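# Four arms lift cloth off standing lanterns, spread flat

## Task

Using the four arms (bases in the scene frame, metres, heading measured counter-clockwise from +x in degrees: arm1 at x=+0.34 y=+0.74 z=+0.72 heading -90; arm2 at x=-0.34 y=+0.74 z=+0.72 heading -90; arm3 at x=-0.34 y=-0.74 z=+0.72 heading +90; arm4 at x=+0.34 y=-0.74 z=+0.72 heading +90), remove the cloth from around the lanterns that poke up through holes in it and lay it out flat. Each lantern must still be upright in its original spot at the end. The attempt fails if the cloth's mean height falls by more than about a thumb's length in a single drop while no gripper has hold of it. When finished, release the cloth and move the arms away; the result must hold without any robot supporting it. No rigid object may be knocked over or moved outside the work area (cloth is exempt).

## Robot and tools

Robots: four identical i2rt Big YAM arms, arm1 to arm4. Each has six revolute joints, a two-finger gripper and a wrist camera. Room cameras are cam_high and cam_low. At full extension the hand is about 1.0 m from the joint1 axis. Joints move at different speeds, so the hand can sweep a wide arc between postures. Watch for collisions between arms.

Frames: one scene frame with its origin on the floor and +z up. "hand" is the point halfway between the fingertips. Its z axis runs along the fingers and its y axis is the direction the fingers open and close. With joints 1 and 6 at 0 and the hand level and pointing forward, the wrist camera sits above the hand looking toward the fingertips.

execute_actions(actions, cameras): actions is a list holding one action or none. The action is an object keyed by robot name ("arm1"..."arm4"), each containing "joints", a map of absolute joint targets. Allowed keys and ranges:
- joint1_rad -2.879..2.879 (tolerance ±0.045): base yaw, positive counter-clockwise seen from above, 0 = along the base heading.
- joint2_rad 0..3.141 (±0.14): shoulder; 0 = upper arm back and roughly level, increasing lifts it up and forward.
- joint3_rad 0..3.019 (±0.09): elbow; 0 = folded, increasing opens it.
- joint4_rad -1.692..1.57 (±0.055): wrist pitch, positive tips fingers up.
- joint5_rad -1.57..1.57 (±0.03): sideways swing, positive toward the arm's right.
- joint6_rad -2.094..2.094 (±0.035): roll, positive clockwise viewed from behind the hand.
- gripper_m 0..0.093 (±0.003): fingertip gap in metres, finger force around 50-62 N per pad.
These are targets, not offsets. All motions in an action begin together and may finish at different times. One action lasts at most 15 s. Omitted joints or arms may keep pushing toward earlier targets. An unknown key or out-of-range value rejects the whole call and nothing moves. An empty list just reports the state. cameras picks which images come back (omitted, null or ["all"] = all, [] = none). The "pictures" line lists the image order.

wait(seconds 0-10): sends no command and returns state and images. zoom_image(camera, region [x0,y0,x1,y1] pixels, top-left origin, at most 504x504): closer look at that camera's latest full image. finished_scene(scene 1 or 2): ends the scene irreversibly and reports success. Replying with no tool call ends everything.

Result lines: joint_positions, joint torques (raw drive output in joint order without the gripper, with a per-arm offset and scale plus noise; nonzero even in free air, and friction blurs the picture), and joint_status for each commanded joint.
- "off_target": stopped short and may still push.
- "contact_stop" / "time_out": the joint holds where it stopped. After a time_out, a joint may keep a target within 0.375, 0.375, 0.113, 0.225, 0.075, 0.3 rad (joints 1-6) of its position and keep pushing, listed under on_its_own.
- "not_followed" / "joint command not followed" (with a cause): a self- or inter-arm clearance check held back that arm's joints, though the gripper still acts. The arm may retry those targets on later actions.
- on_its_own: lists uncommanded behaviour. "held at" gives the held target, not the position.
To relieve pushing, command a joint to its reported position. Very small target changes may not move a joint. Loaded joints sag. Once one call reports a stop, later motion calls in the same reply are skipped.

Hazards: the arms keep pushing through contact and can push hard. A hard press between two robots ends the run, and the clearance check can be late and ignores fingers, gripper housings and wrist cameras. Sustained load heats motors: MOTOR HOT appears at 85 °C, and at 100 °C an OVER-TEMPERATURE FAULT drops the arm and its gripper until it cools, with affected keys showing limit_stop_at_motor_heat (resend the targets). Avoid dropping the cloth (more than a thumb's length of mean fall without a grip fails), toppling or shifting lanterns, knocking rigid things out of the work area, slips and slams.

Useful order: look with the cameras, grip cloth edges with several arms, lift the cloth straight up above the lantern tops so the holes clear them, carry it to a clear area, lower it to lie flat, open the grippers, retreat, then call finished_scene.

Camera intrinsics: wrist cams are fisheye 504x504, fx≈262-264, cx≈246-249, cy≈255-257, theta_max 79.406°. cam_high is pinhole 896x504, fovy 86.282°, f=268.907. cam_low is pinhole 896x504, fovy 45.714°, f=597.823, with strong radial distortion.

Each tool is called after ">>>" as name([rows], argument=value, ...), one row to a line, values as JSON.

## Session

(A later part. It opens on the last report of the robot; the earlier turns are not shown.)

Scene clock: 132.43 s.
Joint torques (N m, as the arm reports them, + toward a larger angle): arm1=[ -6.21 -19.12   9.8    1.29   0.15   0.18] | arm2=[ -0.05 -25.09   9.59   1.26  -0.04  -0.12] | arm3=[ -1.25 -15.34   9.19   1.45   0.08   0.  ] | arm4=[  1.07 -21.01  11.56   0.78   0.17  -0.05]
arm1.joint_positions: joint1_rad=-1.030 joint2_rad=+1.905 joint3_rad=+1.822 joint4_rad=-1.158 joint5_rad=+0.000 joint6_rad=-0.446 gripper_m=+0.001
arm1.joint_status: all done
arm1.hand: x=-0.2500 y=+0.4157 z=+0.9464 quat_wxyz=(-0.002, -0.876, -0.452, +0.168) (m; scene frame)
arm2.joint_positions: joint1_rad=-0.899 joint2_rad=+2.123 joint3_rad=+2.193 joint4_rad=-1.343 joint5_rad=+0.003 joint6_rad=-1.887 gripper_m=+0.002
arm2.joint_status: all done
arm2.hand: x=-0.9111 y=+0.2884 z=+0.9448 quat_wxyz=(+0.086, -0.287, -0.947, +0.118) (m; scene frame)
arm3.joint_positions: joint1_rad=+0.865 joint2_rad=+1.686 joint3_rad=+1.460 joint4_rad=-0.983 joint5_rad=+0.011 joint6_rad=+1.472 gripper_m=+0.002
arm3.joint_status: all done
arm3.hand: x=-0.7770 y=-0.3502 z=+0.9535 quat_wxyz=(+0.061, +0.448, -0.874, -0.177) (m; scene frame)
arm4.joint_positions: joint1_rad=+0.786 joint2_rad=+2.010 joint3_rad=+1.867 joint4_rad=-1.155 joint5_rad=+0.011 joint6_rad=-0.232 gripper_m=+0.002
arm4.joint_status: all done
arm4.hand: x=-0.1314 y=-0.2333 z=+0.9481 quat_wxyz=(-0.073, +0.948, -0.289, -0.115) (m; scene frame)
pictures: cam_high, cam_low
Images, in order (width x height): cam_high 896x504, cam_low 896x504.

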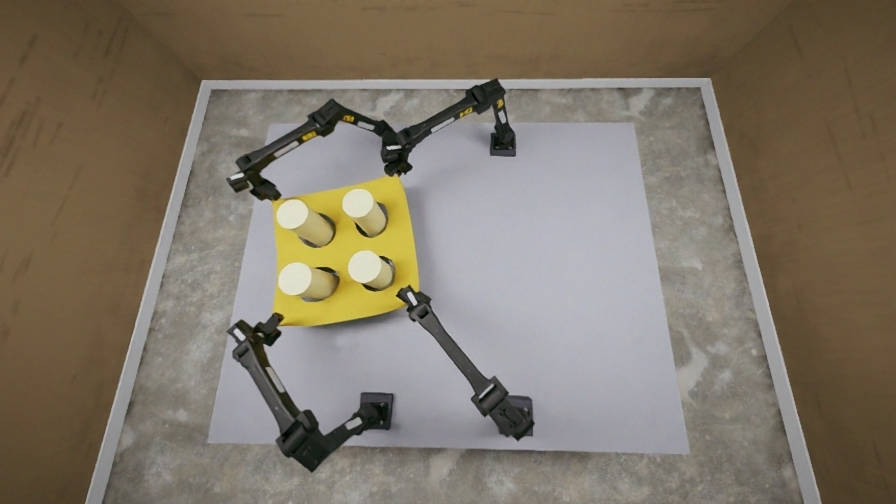

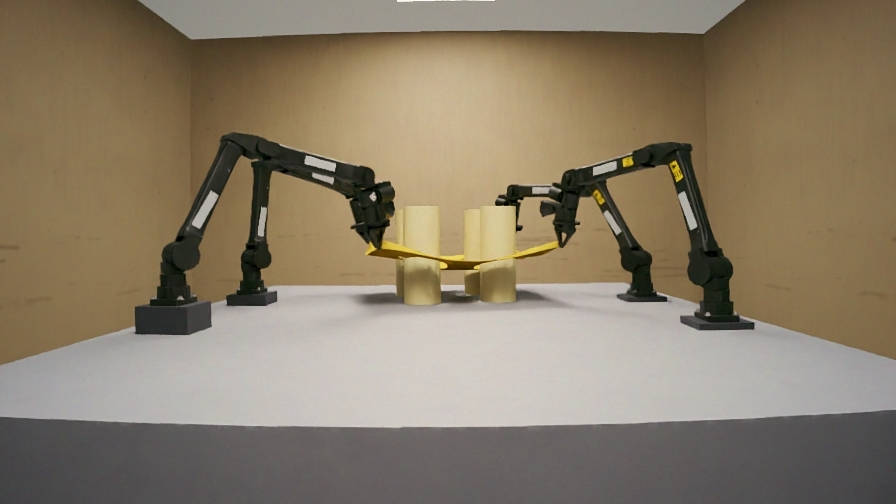

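>>> execute_actions([
  {"arm1": {"joints": {"joint2_rad": 1.792, "joint4_rad": -1.105}}, "arm2": {"joints": {"joint1_rad": -0.922, "joint2_rad": 2.006, "joint4_rad": -1.291}}, "arm3": {"joints": {"joint2_rad": 1.588, "joint4_rad": -0.92}}, "arm4": {"joints": {"joint2_rad": 1.893, "joint4_rad": -1.13}}},
], cameras=["cam_high", "cam_low"])

Scene clock: 136.43 s.
Joint torques (N m, as the arm reports them, + toward a larger angle): arm1=[ -6.14 -17.69  10.11   1.62   0.12   0.16] | arm2=[ -1.32 -23.24   9.8    1.63   0.02  -0.11] | arm3=[ -0.87 -13.61   9.7    1.77   0.08  -0.02] | arm4=[  1.64 -19.47  11.71   1.77   0.18  -0.05]
arm1.joint_positions: joint1_rad=-1.030 joint2_rad=+1.800 joint3_rad=+1.820 joint4_rad=-1.115 joint5_rad=+0.000 joint6_rad=-0.446 gripper_m=+0.001
arm1.joint_status: all done
arm1.hand: x=-0.2478 y=+0.4165 z=+1.0181 quat_wxyz=(-0.004, -0.863, -0.445, +0.240) (m; scene frame)
arm2.joint_positions: joint1_rad=-0.905 joint2_rad=+2.014 joint3_rad=+2.193 joint4_rad=-1.307 joint5_rad=+0.002 joint6_rad=-1.887 gripper_m=+0.002
arm2.joint_status: all done
arm2.hand: x=-0.9105 y=+0.2944 z=+1.0250 quat_wxyz=(+0.127, -0.286, -0.933, +0.176) (m; scene frame)
arm3.joint_positions: joint1_rad=+0.865 joint2_rad=+1.578 joint3_rad=+1.460 joint4_rad=-0.941 joint5_rad=+0.011 joint6_rad=+1.472 gripper_m=+0.002
arm3.joint_status: all done
arm3.hand: x=-0.7767 y=-0.3510 z=+1.0196 quat_wxyz=(+0.088, +0.440, -0.859, -0.246) (m; scene frame)
arm4.joint_positions: joint1_rad=+0.786 joint2_rad=+1.899 joint3_rad=+1.867 joint4_rad=-1.141 joint5_rad=+0.011 joint6_rad=-0.232 gripper_m=+0.002
arm4.joint_status: all done
arm4.hand: x=-0.1291 y=-0.2357 z=+1.0234 quat_wxyz=(-0.104, +0.937, -0.287, -0.168) (m; scene frame)
pictures: cam_high, cam_low
Images, in order (width x height): cam_high 896x504, cam_low 896x504.

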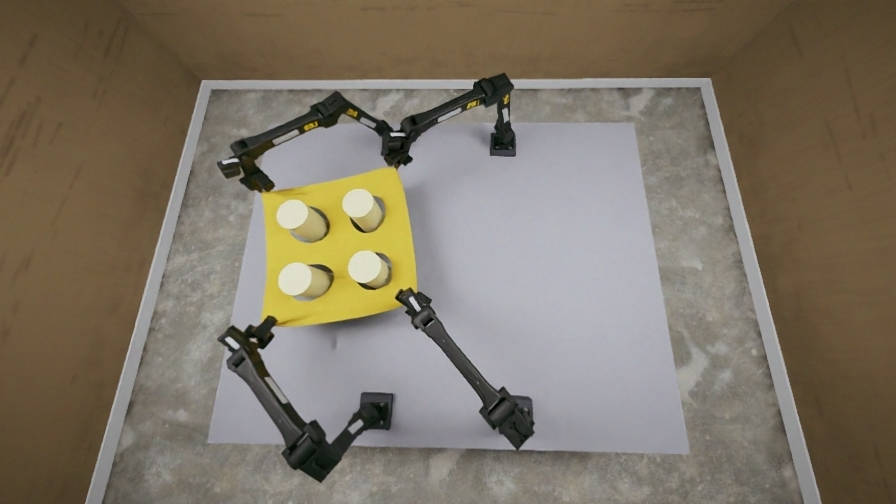

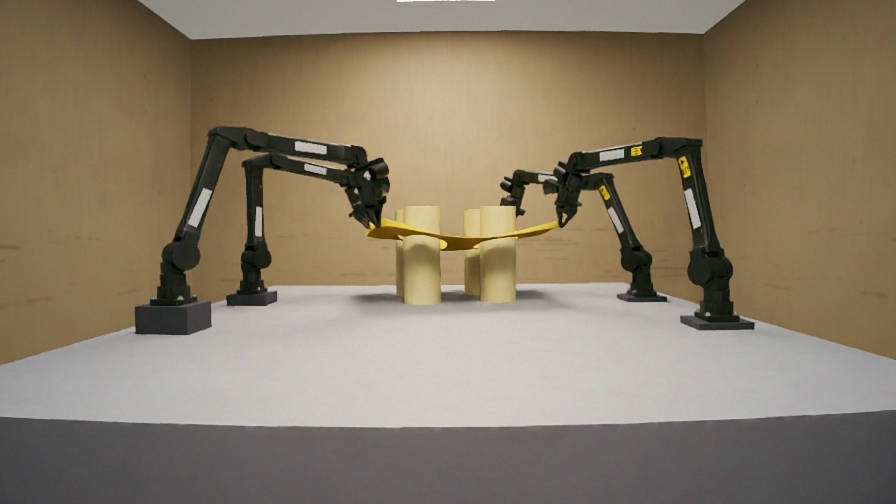

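>>> execute_actions([
  {"arm1": {"joints": {"joint2_rad": 1.697, "joint4_rad": -1.022}}, "arm2": {"joints": {"joint2_rad": 1.921, "joint4_rad": -1.215}}, "arm3": {"joints": {"joint2_rad": 1.488, "joint4_rad": -0.842}}, "arm4": {"joints": {"joint2_rad": 1.799, "joint4_rad": -1.08}}},
])

Scene clock: 140.33 s.
Joint torques (N m, as the arm reports them, + toward a larger angle): arm1=[ -6.   -16.8   10.39   1.91   0.14   0.18] | arm2=[ -1.02 -22.72   9.87   1.99   0.04  -0.1 ] | arm3=[ -1.35 -12.53   9.66   2.07   0.06  -0.03] | arm4=[  1.48 -18.67  11.93   1.9    0.19  -0.05]
arm1.joint_positions: joint1_rad=-1.030 joint2_rad=+1.707 joint3_rad=+1.820 joint4_rad=-1.034 joint5_rad=+0.001 joint6_rad=-0.446 gripper_m=+0.001
arm1.joint_status: all done
arm1.hand: x=-0.2475 y=+0.4163 z=+1.0887 quat_wxyz=(-0.006, -0.841, -0.434, +0.323) (m; scene frame)
arm2.joint_positions: joint1_rad=-0.905 joint2_rad=+1.936 joint3_rad=+2.193 joint4_rad=-1.232 joint5_rad=+0.002 joint6_rad=-1.887 gripper_m=+0.002
arm2.joint_status: all done
arm2.hand: x=-0.9113 y=+0.2934 z=+1.0890 quat_wxyz=(+0.170, -0.281, -0.915, +0.237) (m; scene frame)
arm3.joint_positions: joint1_rad=+0.865 joint2_rad=+1.479 joint3_rad=+1.460 joint4_rad=-0.864 joint5_rad=+0.011 joint6_rad=+1.472 gripper_m=+0.002
arm3.joint_status: all done
arm3.hand: x=-0.7766 y=-0.3516 z=+1.0867 quat_wxyz=(+0.118, +0.428, -0.836, -0.323) (m; scene frame)
arm4.joint_positions: joint1_rad=+0.786 joint2_rad=+1.812 joint3_rad=+1.867 joint4_rad=-1.093 joint5_rad=+0.011 joint6_rad=-0.232 gripper_m=+0.002
arm4.joint_status: all done
arm4.hand: x=-0.1287 y=-0.2361 z=+1.0864 quat_wxyz=(-0.137, +0.922, -0.282, -0.225) (m; scene frame)
pictures: arm1_cam_wrist, arm2_cam_wrist, arm3_cam_wrist, arm4_cam_wrist, cam_high, cam_low
Images, in order (width x height): arm1_cam_wrist 504x504, arm2_cam_wrist 504x504, arm3_cam_wrist 504x504, arm4_cam_wrist 504x504, cam_high 896x504, cam_low 896x504.

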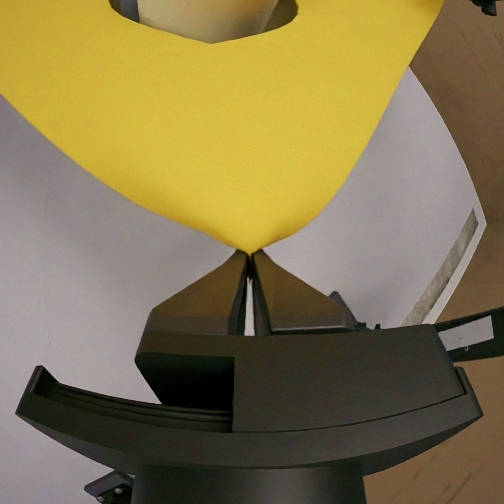

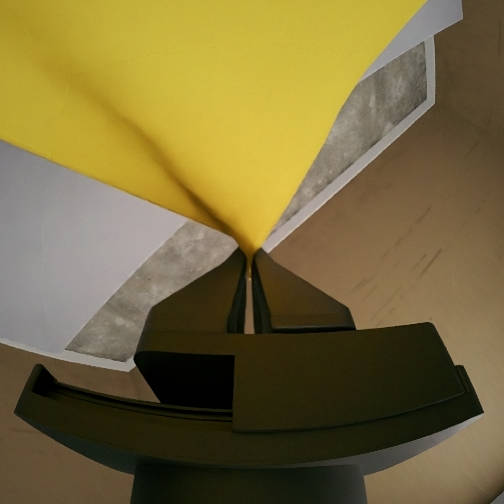

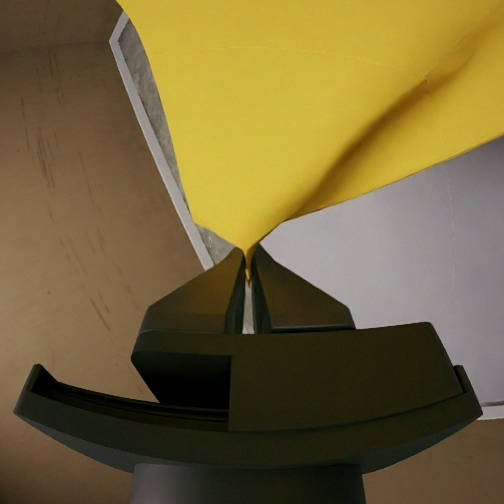

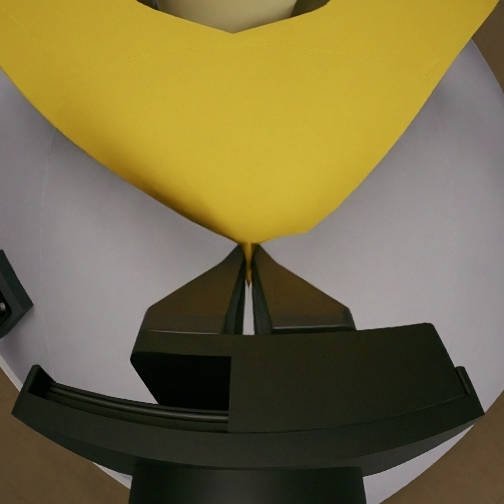

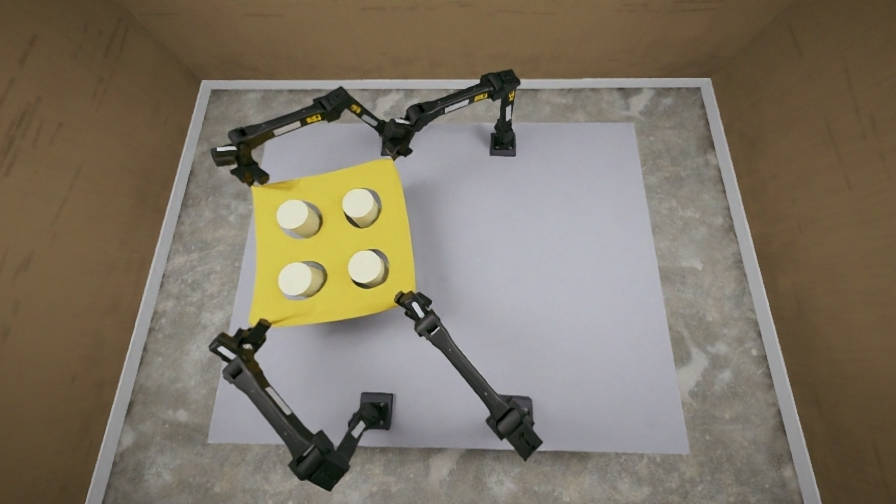

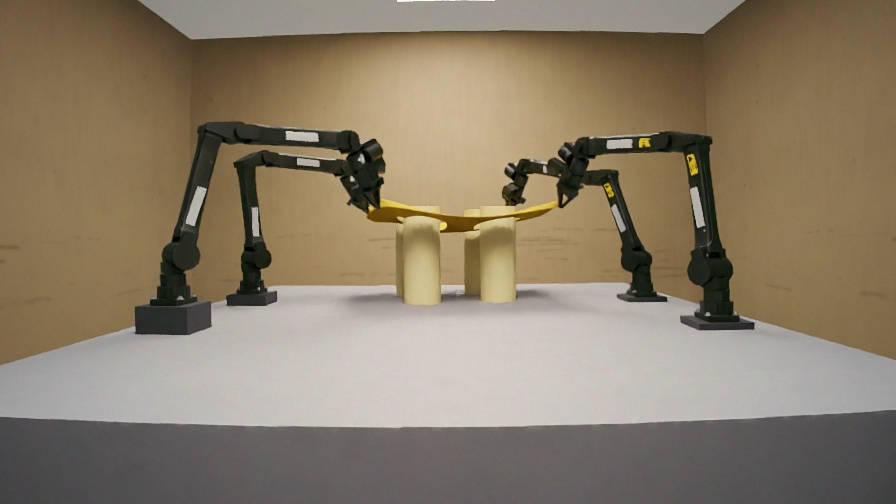

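>>> execute_actions([
  {"arm1": {"joints": {"joint2_rad": 1.615, "joint4_rad": -0.905}}, "arm2": {"joints": {"joint2_rad": 1.842, "joint4_rad": -1.111}}, "arm3": {"joints": {"joint3_rad": 1.675, "joint4_rad": -1.008}}, "arm4": {"joints": {"joint2_rad": 1.707, "joint4_rad": -0.991}}},
], cameras=["cam_high", "cam_low"])

Scene clock: 152.07 s.
Joint torques (N m, as the arm reports them, + toward a larger angle): arm1=[ -6.15 -15.98  10.47   2.15   0.14   0.18] | arm2=[ -0.91 -20.59   9.9    2.32   0.06  -0.09] | arm3=[ -0.98 -12.94  11.64   0.83   0.04  -0.03] | arm4=[  1.72 -17.98  12.16   2.12   0.19  -0.04]
arm1.joint_positions: joint1_rad=-1.030 joint2_rad=+1.628 joint3_rad=+1.818 joint4_rad=-0.919 joint5_rad=+0.001 joint6_rad=-0.446 gripper_m=+0.001
arm1.joint_status: all done
arm1.hand: x=-0.2477 y=+0.4157 z=+1.1578 quat_wxyz=(-0.009, -0.810, -0.418, +0.412) (m; scene frame)
arm2.joint_positions: joint1_rad=-0.905 joint2_rad=+1.853 joint3_rad=+2.193 joint4_rad=-1.130 joint5_rad=+0.001 joint6_rad=-1.887 gripper_m=+0.002
arm2.joint_status: all done
arm2.hand: x=-0.9097 y=+0.2943 z=+1.1636 quat_wxyz=(+0.220, -0.271, -0.885, +0.308) (m; scene frame)
arm3.joint_positions: joint1_rad=+0.865 joint2_rad=+1.483 joint3_rad=+1.633 joint4_rad=-0.995 joint5_rad=+0.011 joint6_rad=+1.472 gripper_m=+0.002
arm3.joint_status: all done
arm3.hand: x=-0.7791 y=-0.3498 z=+1.1570 quat_wxyz=(+0.125, +0.425, -0.830, -0.340) (m; scene frame)
arm4.joint_positions: joint1_rad=+0.786 joint2_rad=+1.719 joint3_rad=+1.867 joint4_rad=-1.005 joint5_rad=+0.011 joint6_rad=-0.232 gripper_m=+0.002
arm4.joint_status: all done
arm4.hand: x=-0.1280 y=-0.2367 z=+1.1610 quat_wxyz=(-0.180, +0.896, -0.275, -0.300) (m; scene frame)
pictures: cam_high, cam_low
Images, in order (width x height): cam_high 896x504, cam_low 896x504.

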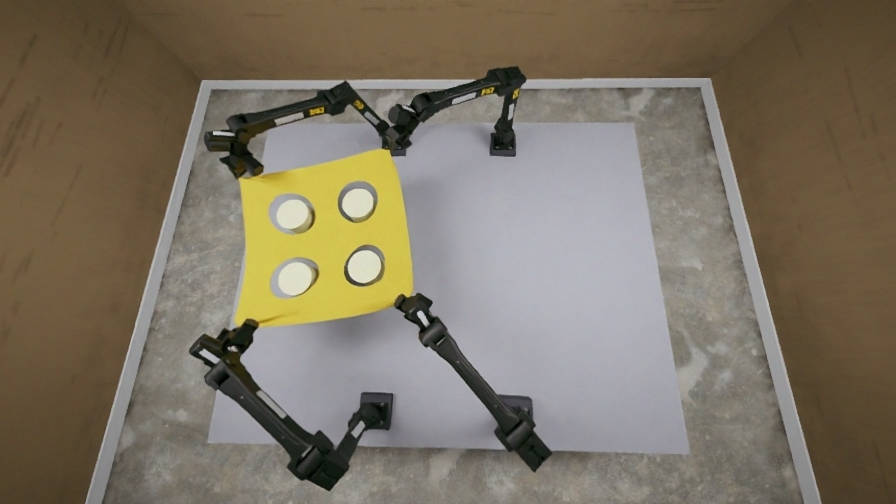

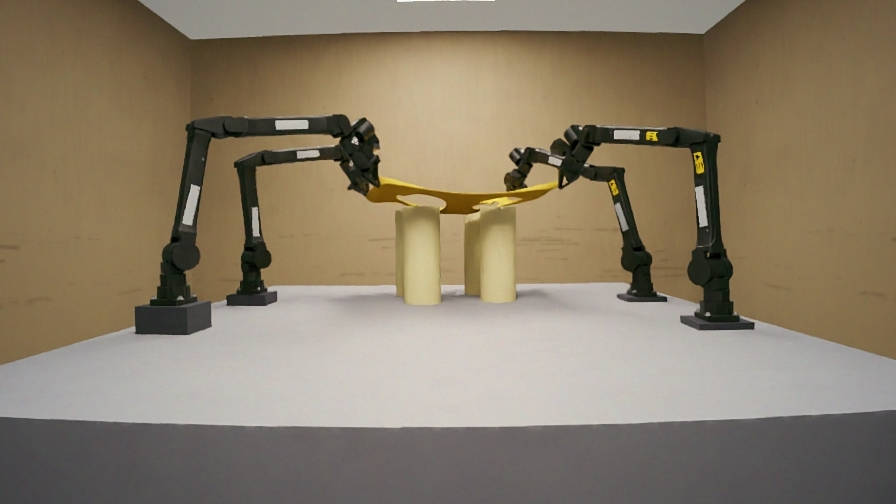

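>>> execute_actions([
  {"arm1": {"joints": {"joint3_rad": 2.01, "joint4_rad": -0.992}}, "arm2": {"joints": {"joint3_rad": 2.365}}, "arm3": {"joints": {"joint3_rad": 1.843, "joint4_rad": -1.105}}, "arm4": {"joints": {"joint3_rad": 2.064, "joint4_rad": -1.1}}},
], cameras=["cam_high", "cam_low"])

Scene clock: 156.40 s.
Joint torques (N m, as the arm reports them, + toward a larger angle): arm1=[ -6.04 -16.33  12.79   1.36   0.13   0.18] | arm2=[ -1.85 -19.56  11.47   2.32   0.09  -0.08] | arm3=[ -1.19 -12.77  11.44   0.89   0.04  -0.04] | arm4=[  1.71 -17.39  12.56   1.31   0.19  -0.06]
arm1.joint_positions: joint1_rad=-1.030 joint2_rad=+1.629 joint3_rad=+1.958 joint4_rad=-0.984 joint5_rad=+0.001 joint6_rad=-0.446 gripper_m=+0.001
arm1.joint_status: all done
arm1.hand: x=-0.2456 y=+0.4164 z=+1.2230 quat_wxyz=(-0.010, -0.795, -0.411, +0.445) (m; scene frame)
arm2.joint_positions: joint1_rad=-0.905 joint2_rad=+1.846 joint3_rad=+2.323 joint4_rad=-1.127 joint5_rad=+0.000 joint6_rad=-1.887 gripper_m=+0.002
arm2.joint_status: all done
arm2.hand: x=-0.9093 y=+0.2940 z=+1.2386 quat_wxyz=(+0.256, -0.263, -0.858, +0.361) (m; scene frame)
arm3.joint_positions: joint1_rad=+0.864 joint2_rad=+1.482 joint3_rad=+1.802 joint4_rad=-1.092 joint5_rad=+0.011 joint6_rad=+1.472 gripper_m=+0.002
arm3.joint_status: all done
arm3.hand: x=-0.7765 y=-0.3524 z=+1.2325 quat_wxyz=(+0.137, +0.418, -0.818, -0.371) (m; scene frame)
arm4.joint_positions: joint1_rad=+0.786 joint2_rad=+1.718 joint3_rad=+2.017 joint4_rad=-1.087 joint5_rad=+0.011 joint6_rad=-0.232 gripper_m=+0.002
arm4.joint_status: all done
arm4.hand: x=-0.1273 y=-0.2374 z=+1.2288 quat_wxyz=(-0.196, +0.884, -0.271, -0.327) (m; scene frame)
pictures: cam_high, cam_low
Images, in order (width x height): cam_high 896x504, cam_low 896x504.

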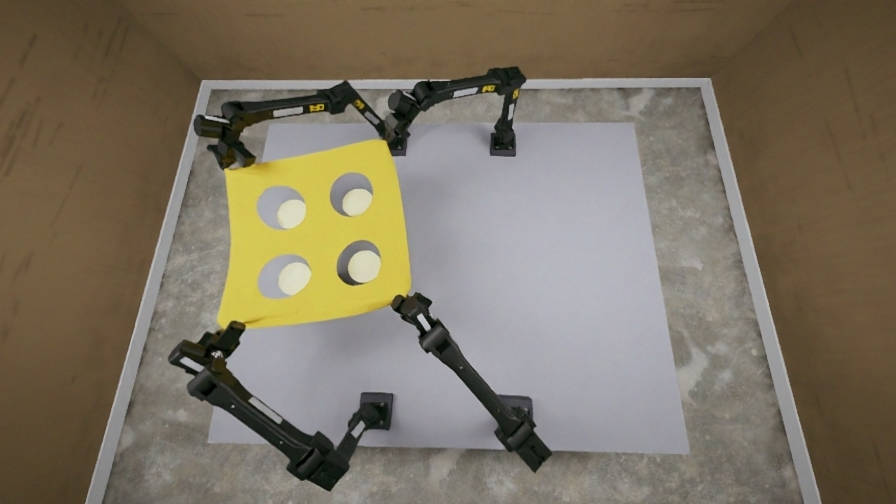

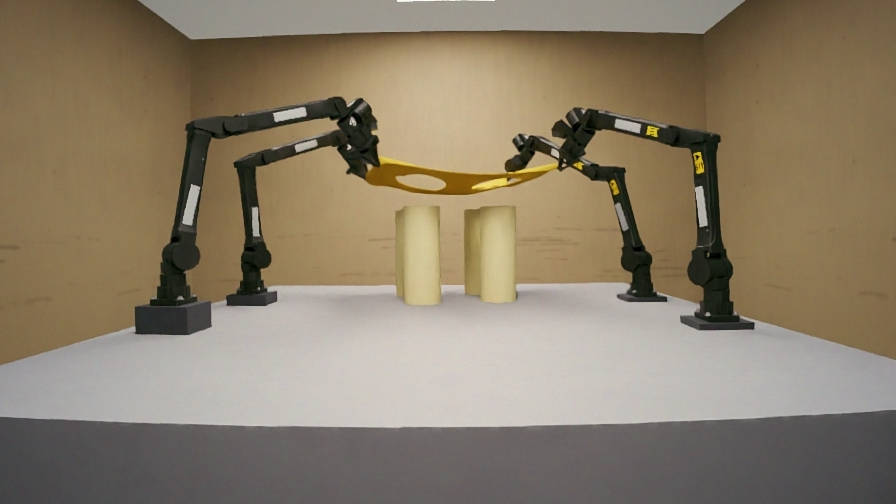

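>>> zoom_image(camera="cam_low", region=[340, 130, 600, 260])

Region (340, 130, 600, 260) of cam_low's 896x504 image, scaled by 1.938, with more detail than that image has.

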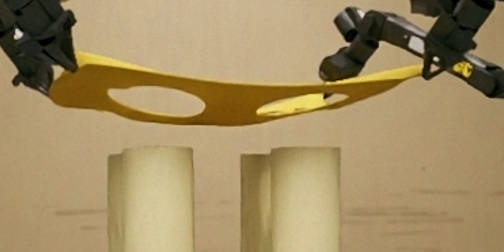

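>>> execute_actions([
  {"arm1": {"joints": {"joint1_rad": -0.925, "joint2_rad": 1.488, "joint4_rad": -1.173}}, "arm2": {"joints": {"joint1_rad": -0.808, "joint2_rad": 1.672, "joint3_rad": 2.218, "joint4_rad": -1.24, "joint6_rad": -1.78}}, "arm3": {"joints": {"joint1_rad": 0.75, "joint2_rad": 1.383, "joint4_rad": -1.21}}, "arm4": {"joints": {"joint1_rad": 0.69, "joint2_rad": 1.601, "joint4_rad": -1.248, "joint6_rad": -0.3}}},
])

Scene clock: 170.97 s.
Joint torques (N m, as the arm reports them, + toward a larger angle): arm1=[ -6.38 -12.33  12.1    1.39   0.03   0.18] | arm2=[ -0.89 -15.91   8.98   1.51   0.1    0.19] | arm3=[  0.78 -10.23  11.19   0.86  -0.02  -0.04] | arm4=[  1.56 -13.89  12.11   1.43   0.12  -0.07]
arm1.joint_positions: joint1_rad=-0.913 joint2_rad=+1.491 joint3_rad=+1.962 joint4_rad=-1.166 joint5_rad=+0.003 joint6_rad=-0.446 gripper_m=+0.001
arm1.joint_status: all done
arm1.hand: x=-0.1394 y=+0.3972 z=+1.2729 quat_wxyz=(-0.033, -0.778, -0.461, +0.426) (m; scene frame)
arm2.joint_positions: joint1_rad=-0.795 joint2_rad=+1.671 joint3_rad=+2.205 joint4_rad=-1.238 joint5_rad=+0.000 joint6_rad=-1.794 gripper_m=+0.002
arm2.joint_status: all done
arm2.hand: x=-0.7983 y=+0.2902 z=+1.2716 quat_wxyz=(+0.206, -0.258, -0.871, +0.364) (m; scene frame)
arm3.joint_positions: joint1_rad=+0.735 joint2_rad=+1.377 joint3_rad=+1.802 joint4_rad=-1.197 joint5_rad=+0.013 joint6_rad=+1.472 gripper_m=+0.002
arm3.joint_status: all done
arm3.hand: x=-0.6852 y=-0.3399 z=+1.2709 quat_wxyz=(+0.113, +0.364, -0.843, -0.380) (m; scene frame)
arm4.joint_positions: joint1_rad=+0.684 joint2_rad=+1.605 joint3_rad=+2.017 joint4_rad=-1.237 joint5_rad=+0.013 joint6_rad=-0.289 gripper_m=+0.002
arm4.joint_status: all done
arm4.hand: x=-0.0356 y=-0.2431 z=+1.2740 quat_wxyz=(-0.213, +0.884, -0.293, -0.296) (m; scene frame)
pictures: arm1_cam_wrist, arm2_cam_wrist, arm3_cam_wrist, arm4_cam_wrist, cam_high, cam_low
Images, in order (width x height): arm1_cam_wrist 504x504, arm2_cam_wrist 504x504, arm3_cam_wrist 504x504, arm4_cam_wrist 504x504, cam_high 896x504, cam_low 896x504.

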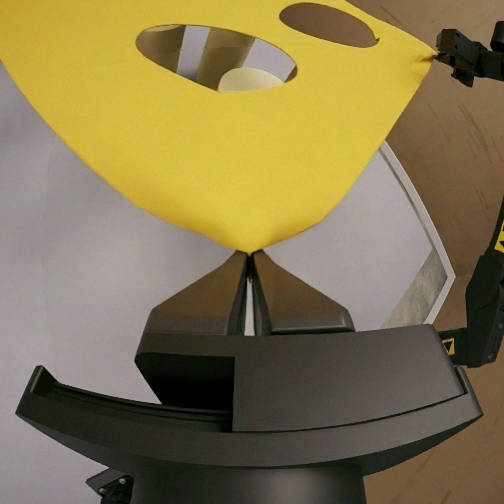

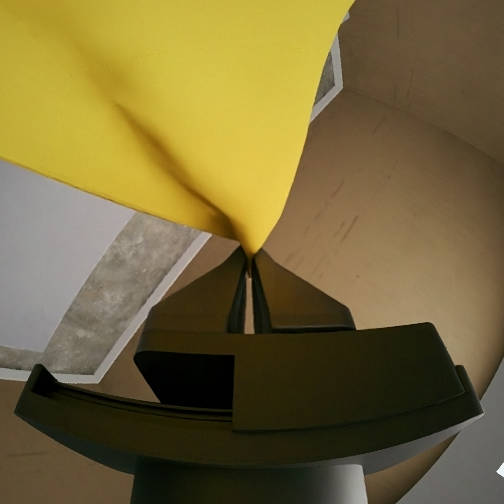

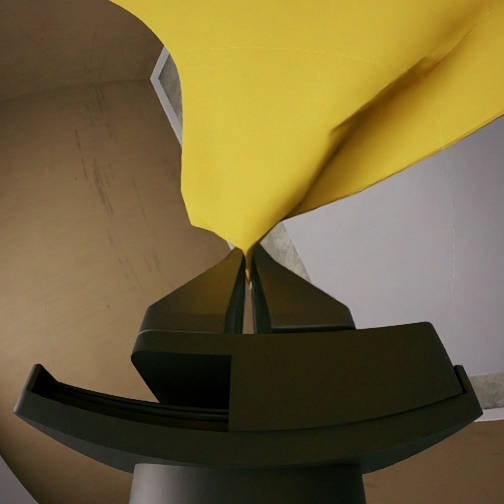

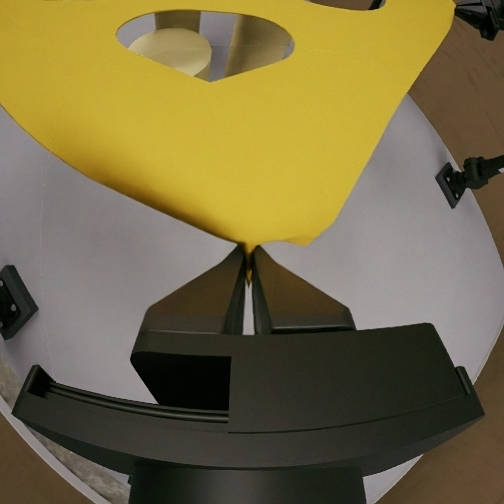

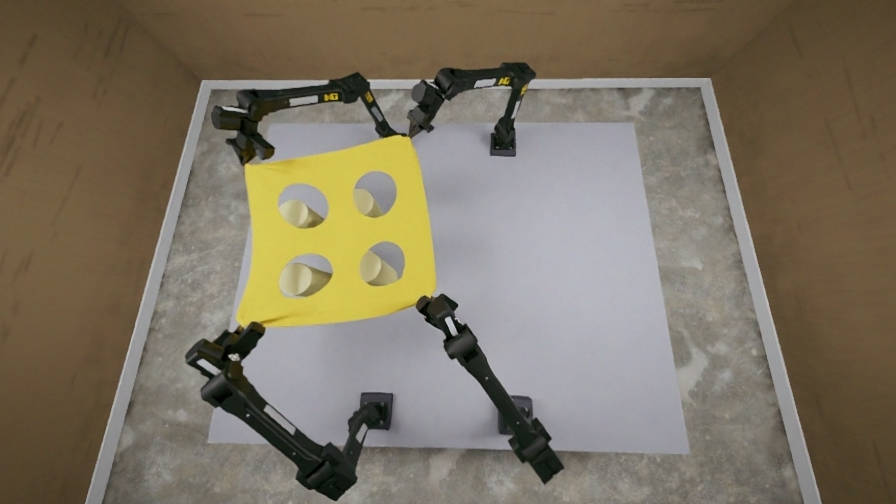

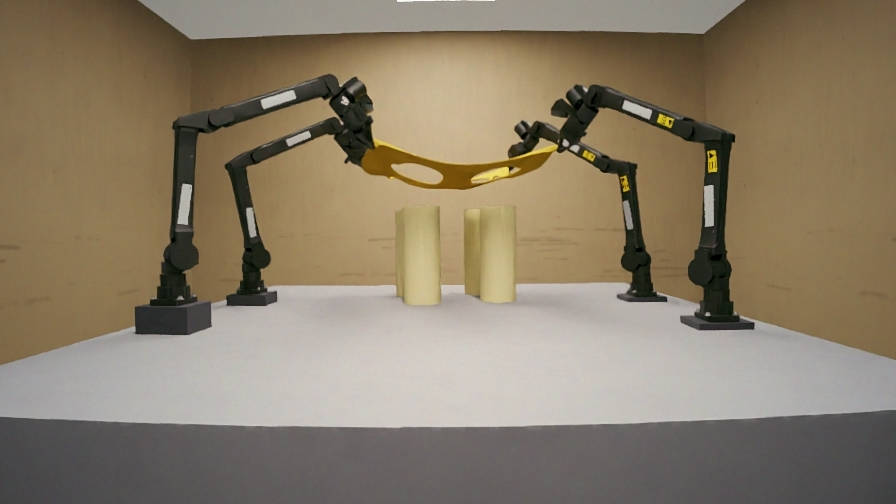

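>>> execute_actions([
  {"arm1": {"joints": {"joint1_rad": -0.827, "joint2_rad": 1.34, "joint3_rad": 1.858, "joint4_rad": -1.259, "joint6_rad": -0.31}}, "arm2": {"joints": {"joint1_rad": -0.728, "joint2_rad": 1.508, "joint3_rad": 2.051, "joint4_rad": -1.283, "joint6_rad": -1.66}}, "arm3": {"joints": {"joint1_rad": 0.654, "joint2_rad": 1.28, "joint3_rad": 1.745, "joint4_rad": -1.271, "joint6_rad": 1.36}}, "arm4": {"joints": {"joint1_rad": 0.61, "joint2_rad": 1.448, "joint3_rad": 1.856, "joint6_rad": -0.41}}},
], cameras=["cam_high", "cam_low"])

Scene clock: 176.03 s.
Joint torques (N m, as the arm reports them, + toward a larger angle): arm1=[ -5.81 -10.45   9.39   1.36   0.04   0.18] | arm2=[ -1.12 -14.14   8.75   1.51   0.11   0.13] | arm3=[ 0.21 -8.28  8.85  0.94 -0.01 -0.21] | arm4=[  0.54 -13.03   8.     1.44   0.1   -0.09]
arm1.joint_positions: joint1_rad=-0.823 joint2_rad=+1.349 joint3_rad=+1.845 joint4_rad=-1.254 joint5_rad=+0.004 joint6_rad=-0.326 gripper_m=+0.001
arm1.joint_status: all done
arm1.hand: x=-0.0540 y=+0.4005 z=+1.2706 quat_wxyz=(-0.071, -0.796, -0.456, +0.392) (m; scene frame)
arm2.joint_positions: joint1_rad=-0.713 joint2_rad=+1.512 joint3_rad=+2.041 joint4_rad=-1.283 joint5_rad=+0.000 joint6_rad=-1.674 gripper_m=+0.002
arm2.joint_status: all done
arm2.hand: x=-0.7160 y=+0.3044 z=+1.2731 quat_wxyz=(+0.159, -0.278, -0.875, +0.362) (m; scene frame)
arm3.joint_positions: joint1_rad=+0.643 joint2_rad=+1.276 joint3_rad=+1.737 joint4_rad=-1.260 joint5_rad=+0.013 joint6_rad=+1.370 gripper_m=+0.002
arm3.joint_status: all done
arm3.hand: x=-0.6174 y=-0.3492 z=+1.2752 quat_wxyz=(+0.074, +0.370, -0.846, -0.377) (m; scene frame)
arm4.joint_positions: joint1_rad=+0.611 joint2_rad=+1.459 joint3_rad=+1.860 joint4_rad=-1.240 joint5_rad=+0.013 joint6_rad=-0.399 gripper_m=+0.002
arm4.joint_status: all done
arm4.hand: x=+0.0322 y=-0.2650 z=+1.2758 quat_wxyz=(-0.234, +0.891, -0.278, -0.270) (m; scene frame)
pictures: cam_high, cam_low
Images, in order (width x height): cam_high 896x504, cam_low 896x504.

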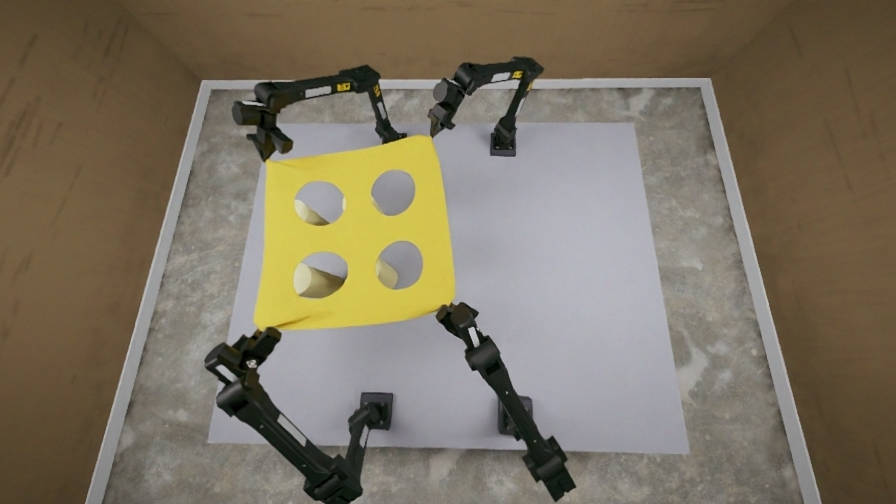

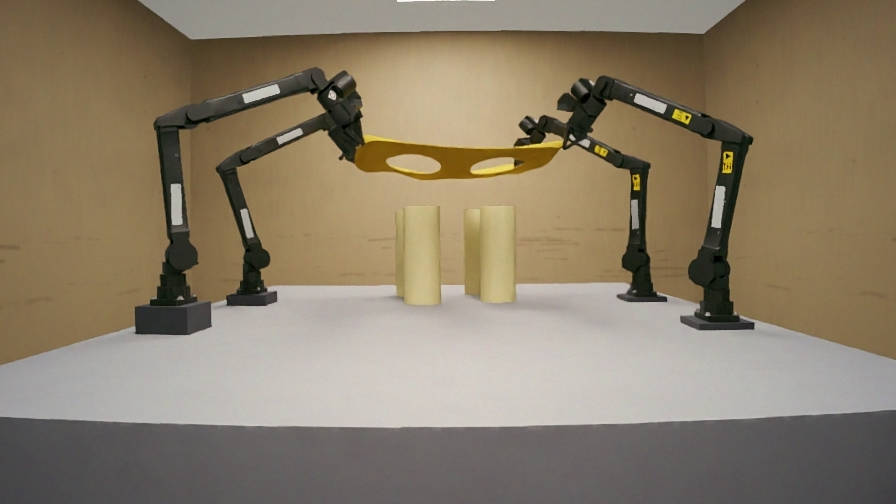

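>>> execute_actions([
  {"arm1": {"joints": {"joint1_rad": -0.633, "joint2_rad": 1.199, "joint3_rad": 1.773, "joint4_rad": -1.357, "joint6_rad": -0.02}}, "arm2": {"joints": {"joint1_rad": -0.563, "joint2_rad": 1.343, "joint3_rad": 1.909, "joint4_rad": -1.357, "joint6_rad": -1.49}}, "arm3": {"joints": {"joint1_rad": 0.473, "joint2_rad": 1.184, "joint3_rad": 1.684, "joint4_rad": -1.336, "joint6_rad": 1.23}}, "arm4": {"joints": {"joint1_rad": 0.455, "joint2_rad": 1.3, "joint3_rad": 1.714, "joint4_rad": -1.262, "joint6_rad": -0.59}}},
], cameras=["cam_high", "cam_low"])

Scene clock: 181.87 s.
Joint torques (N m, as the arm reports them, + toward a larger angle): arm1=[-5.81 -7.23  9.96  1.22  0.04  0.17] | arm2=[-1.06 -9.9   9.02  1.36  0.15  0.17] | arm3=[-0.15 -7.71  9.1   0.79 -0.06 -0.2 ] | arm4=[ 1.51 -9.57  8.29  1.38  0.05 -0.08]
arm1.joint_positions: joint1_rad=-0.626 joint2_rad=+1.203 joint3_rad=+1.750 joint4_rad=-1.348 joint5_rad=+0.004 joint6_rad=-0.037 gripper_m=+0.001
arm1.joint_status: all done
arm1.hand: x=+0.0647 y=+0.3875 z=+1.2721 quat_wxyz=(-0.154, -0.824, -0.423, +0.344) (m; scene frame)
arm2.joint_positions: joint1_rad=-0.548 joint2_rad=+1.343 joint3_rad=+1.895 joint4_rad=-1.354 joint5_rad=-0.001 joint6_rad=-1.504 gripper_m=+0.002
arm2.joint_status: all done
arm2.hand: x=-0.5984 y=+0.3137 z=+1.2747 quat_wxyz=(+0.090, -0.283, -0.884, +0.362) (m; scene frame)
arm3.joint_positions: joint1_rad=+0.460 joint2_rad=+1.183 joint3_rad=+1.671 joint4_rad=-1.321 joint5_rad=+0.014 joint6_rad=+1.239 gripper_m=+0.002
arm3.joint_status: all done
arm3.hand: x=-0.5201 y=-0.3454 z=+1.2721 quat_wxyz=(+0.014, +0.350, -0.862, -0.368) (m; scene frame)
arm4.joint_positions: joint1_rad=+0.447 joint2_rad=+1.306 joint3_rad=+1.715 joint4_rad=-1.253 joint5_rad=+0.013 joint6_rad=-0.579 gripper_m=+0.002
arm4.joint_status: all done
arm4.hand: x=+0.1379 y=-0.2780 z=+1.2770 quat_wxyz=(-0.275, +0.895, -0.271, -0.225) (m; scene frame)
pictures: cam_high, cam_low
Images, in order (width x height): cam_high 896x504, cam_low 896x504.

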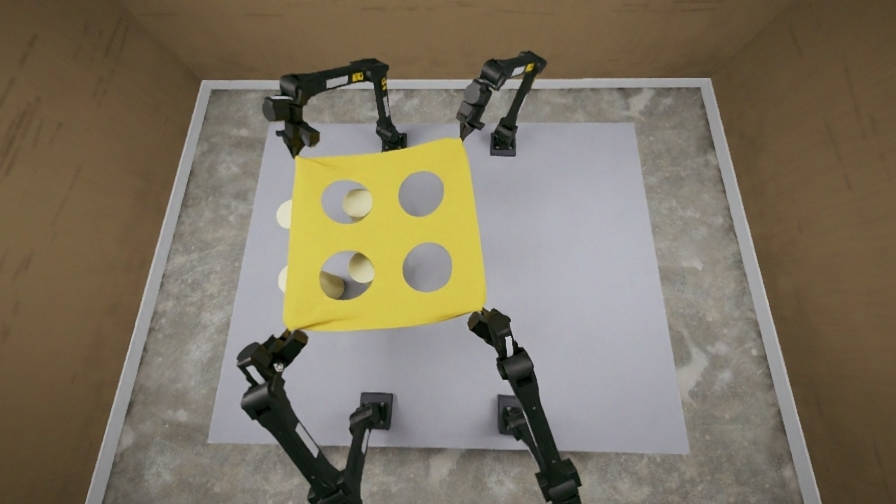

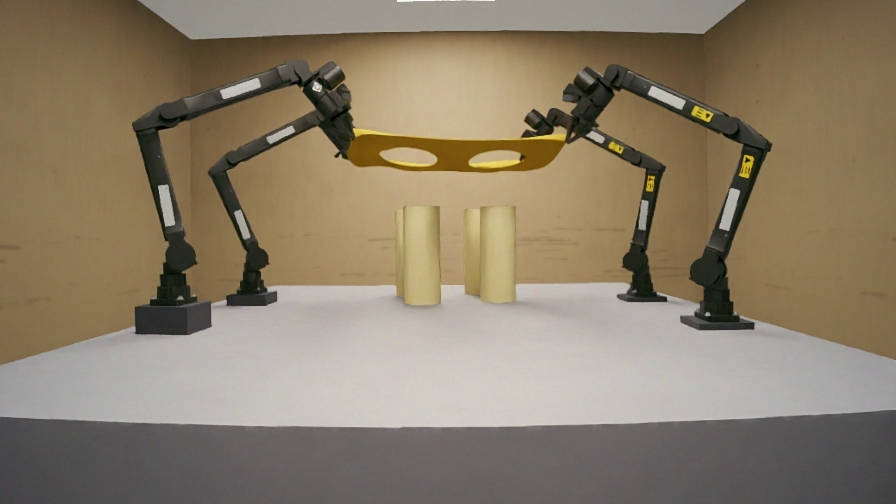

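>>> execute_actions([
  {"arm1": {"joints": {"joint1_rad": -0.378, "joint2_rad": 1.103, "joint3_rad": 1.72, "joint4_rad": -1.425, "joint6_rad": 0.38}}, "arm2": {"joints": {"joint1_rad": -0.346, "joint2_rad": 1.222, "joint3_rad": 1.815, "joint4_rad": -1.404, "joint6_rad": -1.29}}, "arm3": {"joints": {"joint1_rad": 0.2575, "joint2_rad": 1.118, "joint3_rad": 1.65, "joint4_rad": -1.372, "joint6_rad": 1.065}}, "arm4": {"joints": {"joint1_rad": 0.27, "joint2_rad": 1.201, "joint3_rad": 1.633, "joint4_rad": -1.295, "joint6_rad": -0.79}}},
], cameras=["cam_high", "cam_low"])

Scene clock: 188.60 s.
Joint torques (N m, as the arm reports them, + toward a larger angle): arm1=[-5.05 -5.93  9.46  1.25  0.07  0.16] | arm2=[-0.61 -9.08  8.86  1.16  0.08  0.16] | arm3=[-0.37 -7.35  8.72  0.62 -0.05 -0.19] | arm4=[ 1.66 -8.93  8.36  1.27  0.07 -0.05]
arm1.joint_positions: joint1_rad=-0.381 joint2_rad=+1.112 joint3_rad=+1.702 joint4_rad=-1.416 joint5_rad=+0.004 joint6_rad=+0.364 gripper_m=+0.001
arm1.joint_status: all done
arm1.hand: x=+0.1773 y=+0.3745 z=+1.2724 quat_wxyz=(-0.247, -0.859, -0.359, +0.269) (m; scene frame)
arm2.joint_positions: joint1_rad=-0.334 joint2_rad=+1.232 joint3_rad=+1.800 joint4_rad=-1.397 joint5_rad=+0.000 joint6_rad=-1.304 gripper_m=+0.002
arm2.joint_status: all done
arm2.hand: x=-0.4859 y=+0.3155 z=+1.2713 quat_wxyz=(+0.014, -0.279, -0.890, +0.360) (m; scene frame)
arm3.joint_positions: joint1_rad=+0.250 joint2_rad=+1.125 joint3_rad=+1.640 joint4_rad=-1.354 joint5_rad=+0.014 joint6_rad=+1.074 gripper_m=+0.002
arm3.joint_status: all done
arm3.hand: x=-0.4258 y=-0.3418 z=+1.2744 quat_wxyz=(-0.052, +0.330, -0.870, -0.361) (m; scene frame)
arm4.joint_positions: joint1_rad=+0.266 joint2_rad=+1.215 joint3_rad=+1.633 joint4_rad=-1.283 joint5_rad=+0.013 joint6_rad=-0.779 gripper_m=+0.002
arm4.joint_status: all done
arm4.hand: x=+0.2333 y=-0.2889 z=+1.2721 quat_wxyz=(-0.304, +0.901, -0.263, -0.164) (m; scene frame)
pictures: cam_high, cam_low
Images, in order (width x height): cam_high 896x504, cam_low 896x504.

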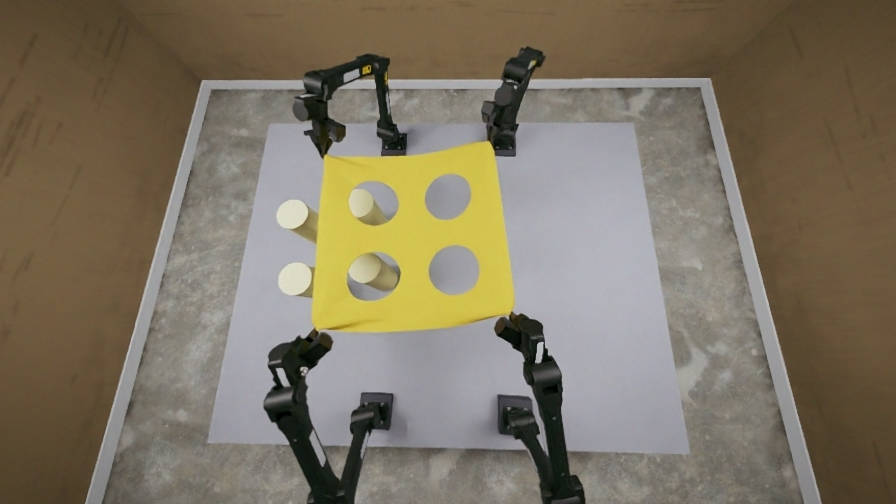

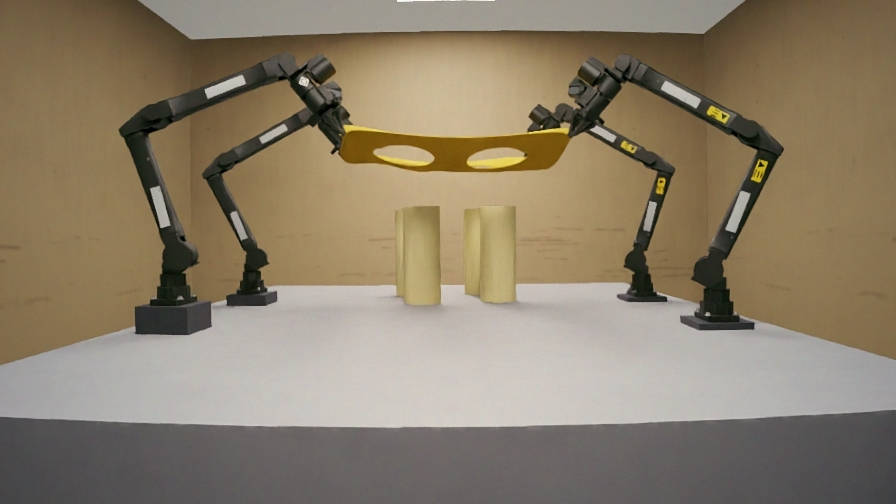

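>>> execute_actions([
  {"arm1": {"joints": {"joint1_rad": -0.07, "joint2_rad": 1.066, "joint3_rad": 1.705, "joint4_rad": -1.454, "joint6_rad": 0.76}}, "arm2": {"joints": {"joint1_rad": -0.077, "joint2_rad": 1.149, "joint3_rad": 1.771, "joint4_rad": -1.435, "joint6_rad": -1.04}}, "arm3": {"joints": {"joint1_rad": 0.016, "joint2_rad": 1.092, "joint3_rad": 1.638, "joint4_rad": -1.383, "joint6_rad": 0.865}}, "arm4": {"joints": {"joint1_rad": 0.049, "joint2_rad": 1.133, "joint3_rad": 1.586, "joint4_rad": -1.312, "joint6_rad": -0.98}}},
])

Scene clock: 194.30 s.
Joint torques (N m, as the arm reports them, + toward a larger angle): arm1=[-4.67 -6.47  8.78  1.09  0.09  0.11] | arm2=[-0.11 -9.26  8.67  0.99  0.08  0.13] | arm3=[-0.64 -8.1   8.44  0.6  -0.03 -0.15] | arm4=[ 0.98 -7.98  8.03  1.26  0.09 -0.05]
arm1.joint_positions: joint1_rad=-0.078 joint2_rad=+1.088 joint3_rad=+1.694 joint4_rad=-1.445 joint5_rad=+0.004 joint6_rad=+0.743 gripper_m=+0.001
arm1.joint_status: all done
arm1.hand: x=+0.2953 y=+0.3573 z=+1.2717 quat_wxyz=(-0.316, -0.875, -0.327, +0.168) (m; scene frame)
arm2.joint_positions: joint1_rad=-0.072 joint2_rad=+1.172 joint3_rad=+1.759 joint4_rad=-1.425 joint5_rad=+0.001 joint6_rad=-1.054 gripper_m=+0.002
arm2.joint_status: all done
arm2.hand: x=-0.3693 y=+0.3188 z=+1.2714 quat_wxyz=(-0.077, -0.275, -0.893, +0.348) (m; scene frame)
arm3.joint_positions: joint1_rad=+0.013 joint2_rad=+1.111 joint3_rad=+1.633 joint4_rad=-1.364 joint5_rad=+0.013 joint6_rad=+0.874 gripper_m=+0.002
arm3.joint_status: all done
arm3.hand: x=-0.3277 y=-0.3381 z=+1.2741 quat_wxyz=(-0.127, +0.314, -0.877, -0.340) (m; scene frame)
arm4.joint_positions: joint1_rad=+0.051 joint2_rad=+1.152 joint3_rad=+1.587 joint4_rad=-1.299 joint5_rad=+0.012 joint6_rad=-0.969 gripper_m=+0.002
arm4.joint_status: all done
arm4.hand: x=+0.3321 y=-0.3036 z=+1.2732 quat_wxyz=(-0.331, +0.897, -0.274, -0.099) (m; scene frame)
pictures: arm1_cam_wrist, arm2_cam_wrist, arm3_cam_wrist, arm4_cam_wrist, cam_high, cam_low
Images, in order (width x height): arm1_cam_wrist 504x504, arm2_cam_wrist 504x504, arm3_cam_wrist 504x504, arm4_cam_wrist 504x504, cam_high 896x504, cam_low 896x504.

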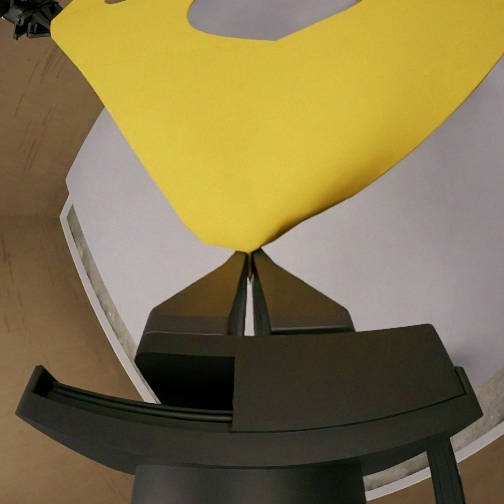

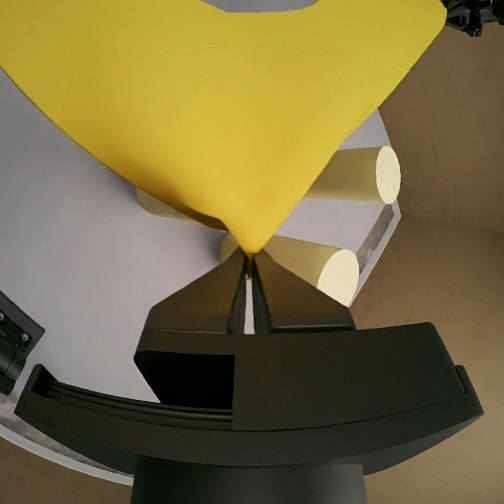

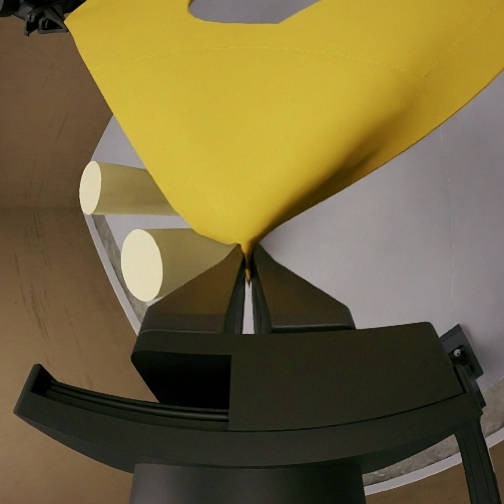

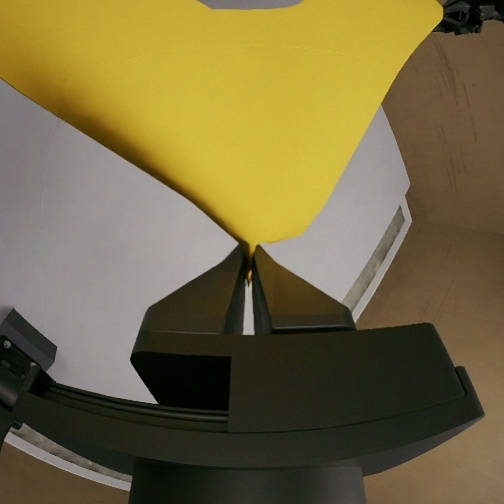

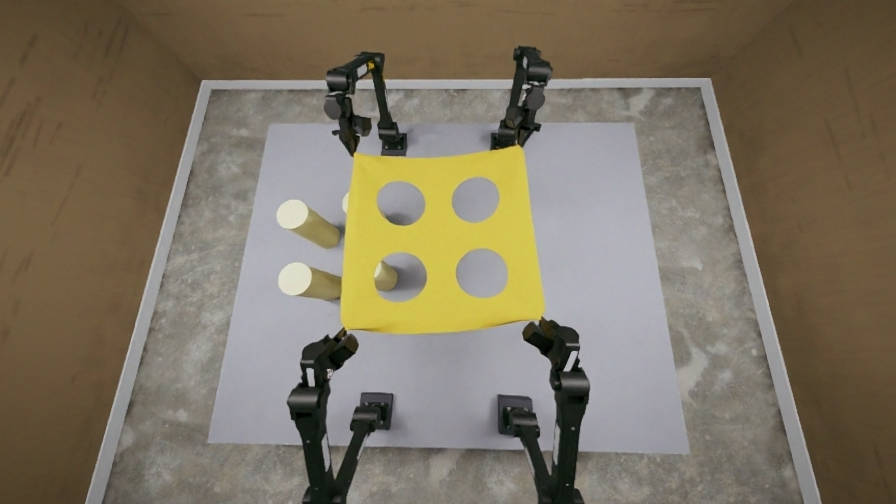

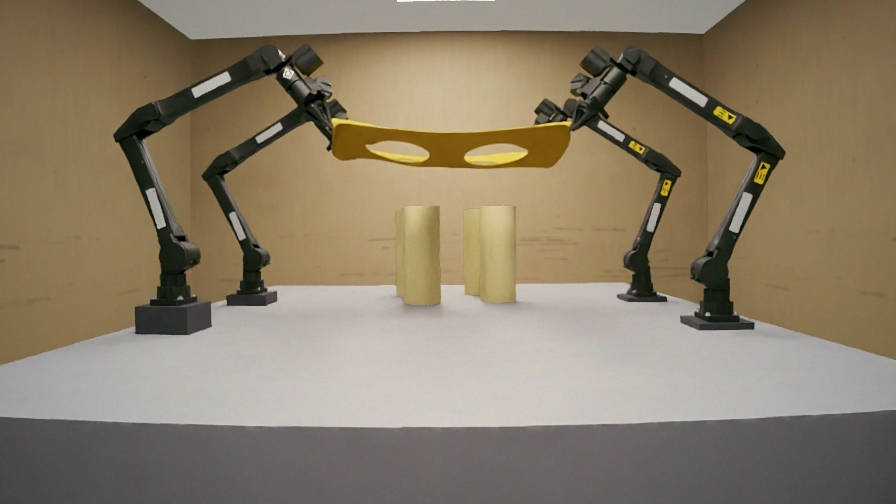

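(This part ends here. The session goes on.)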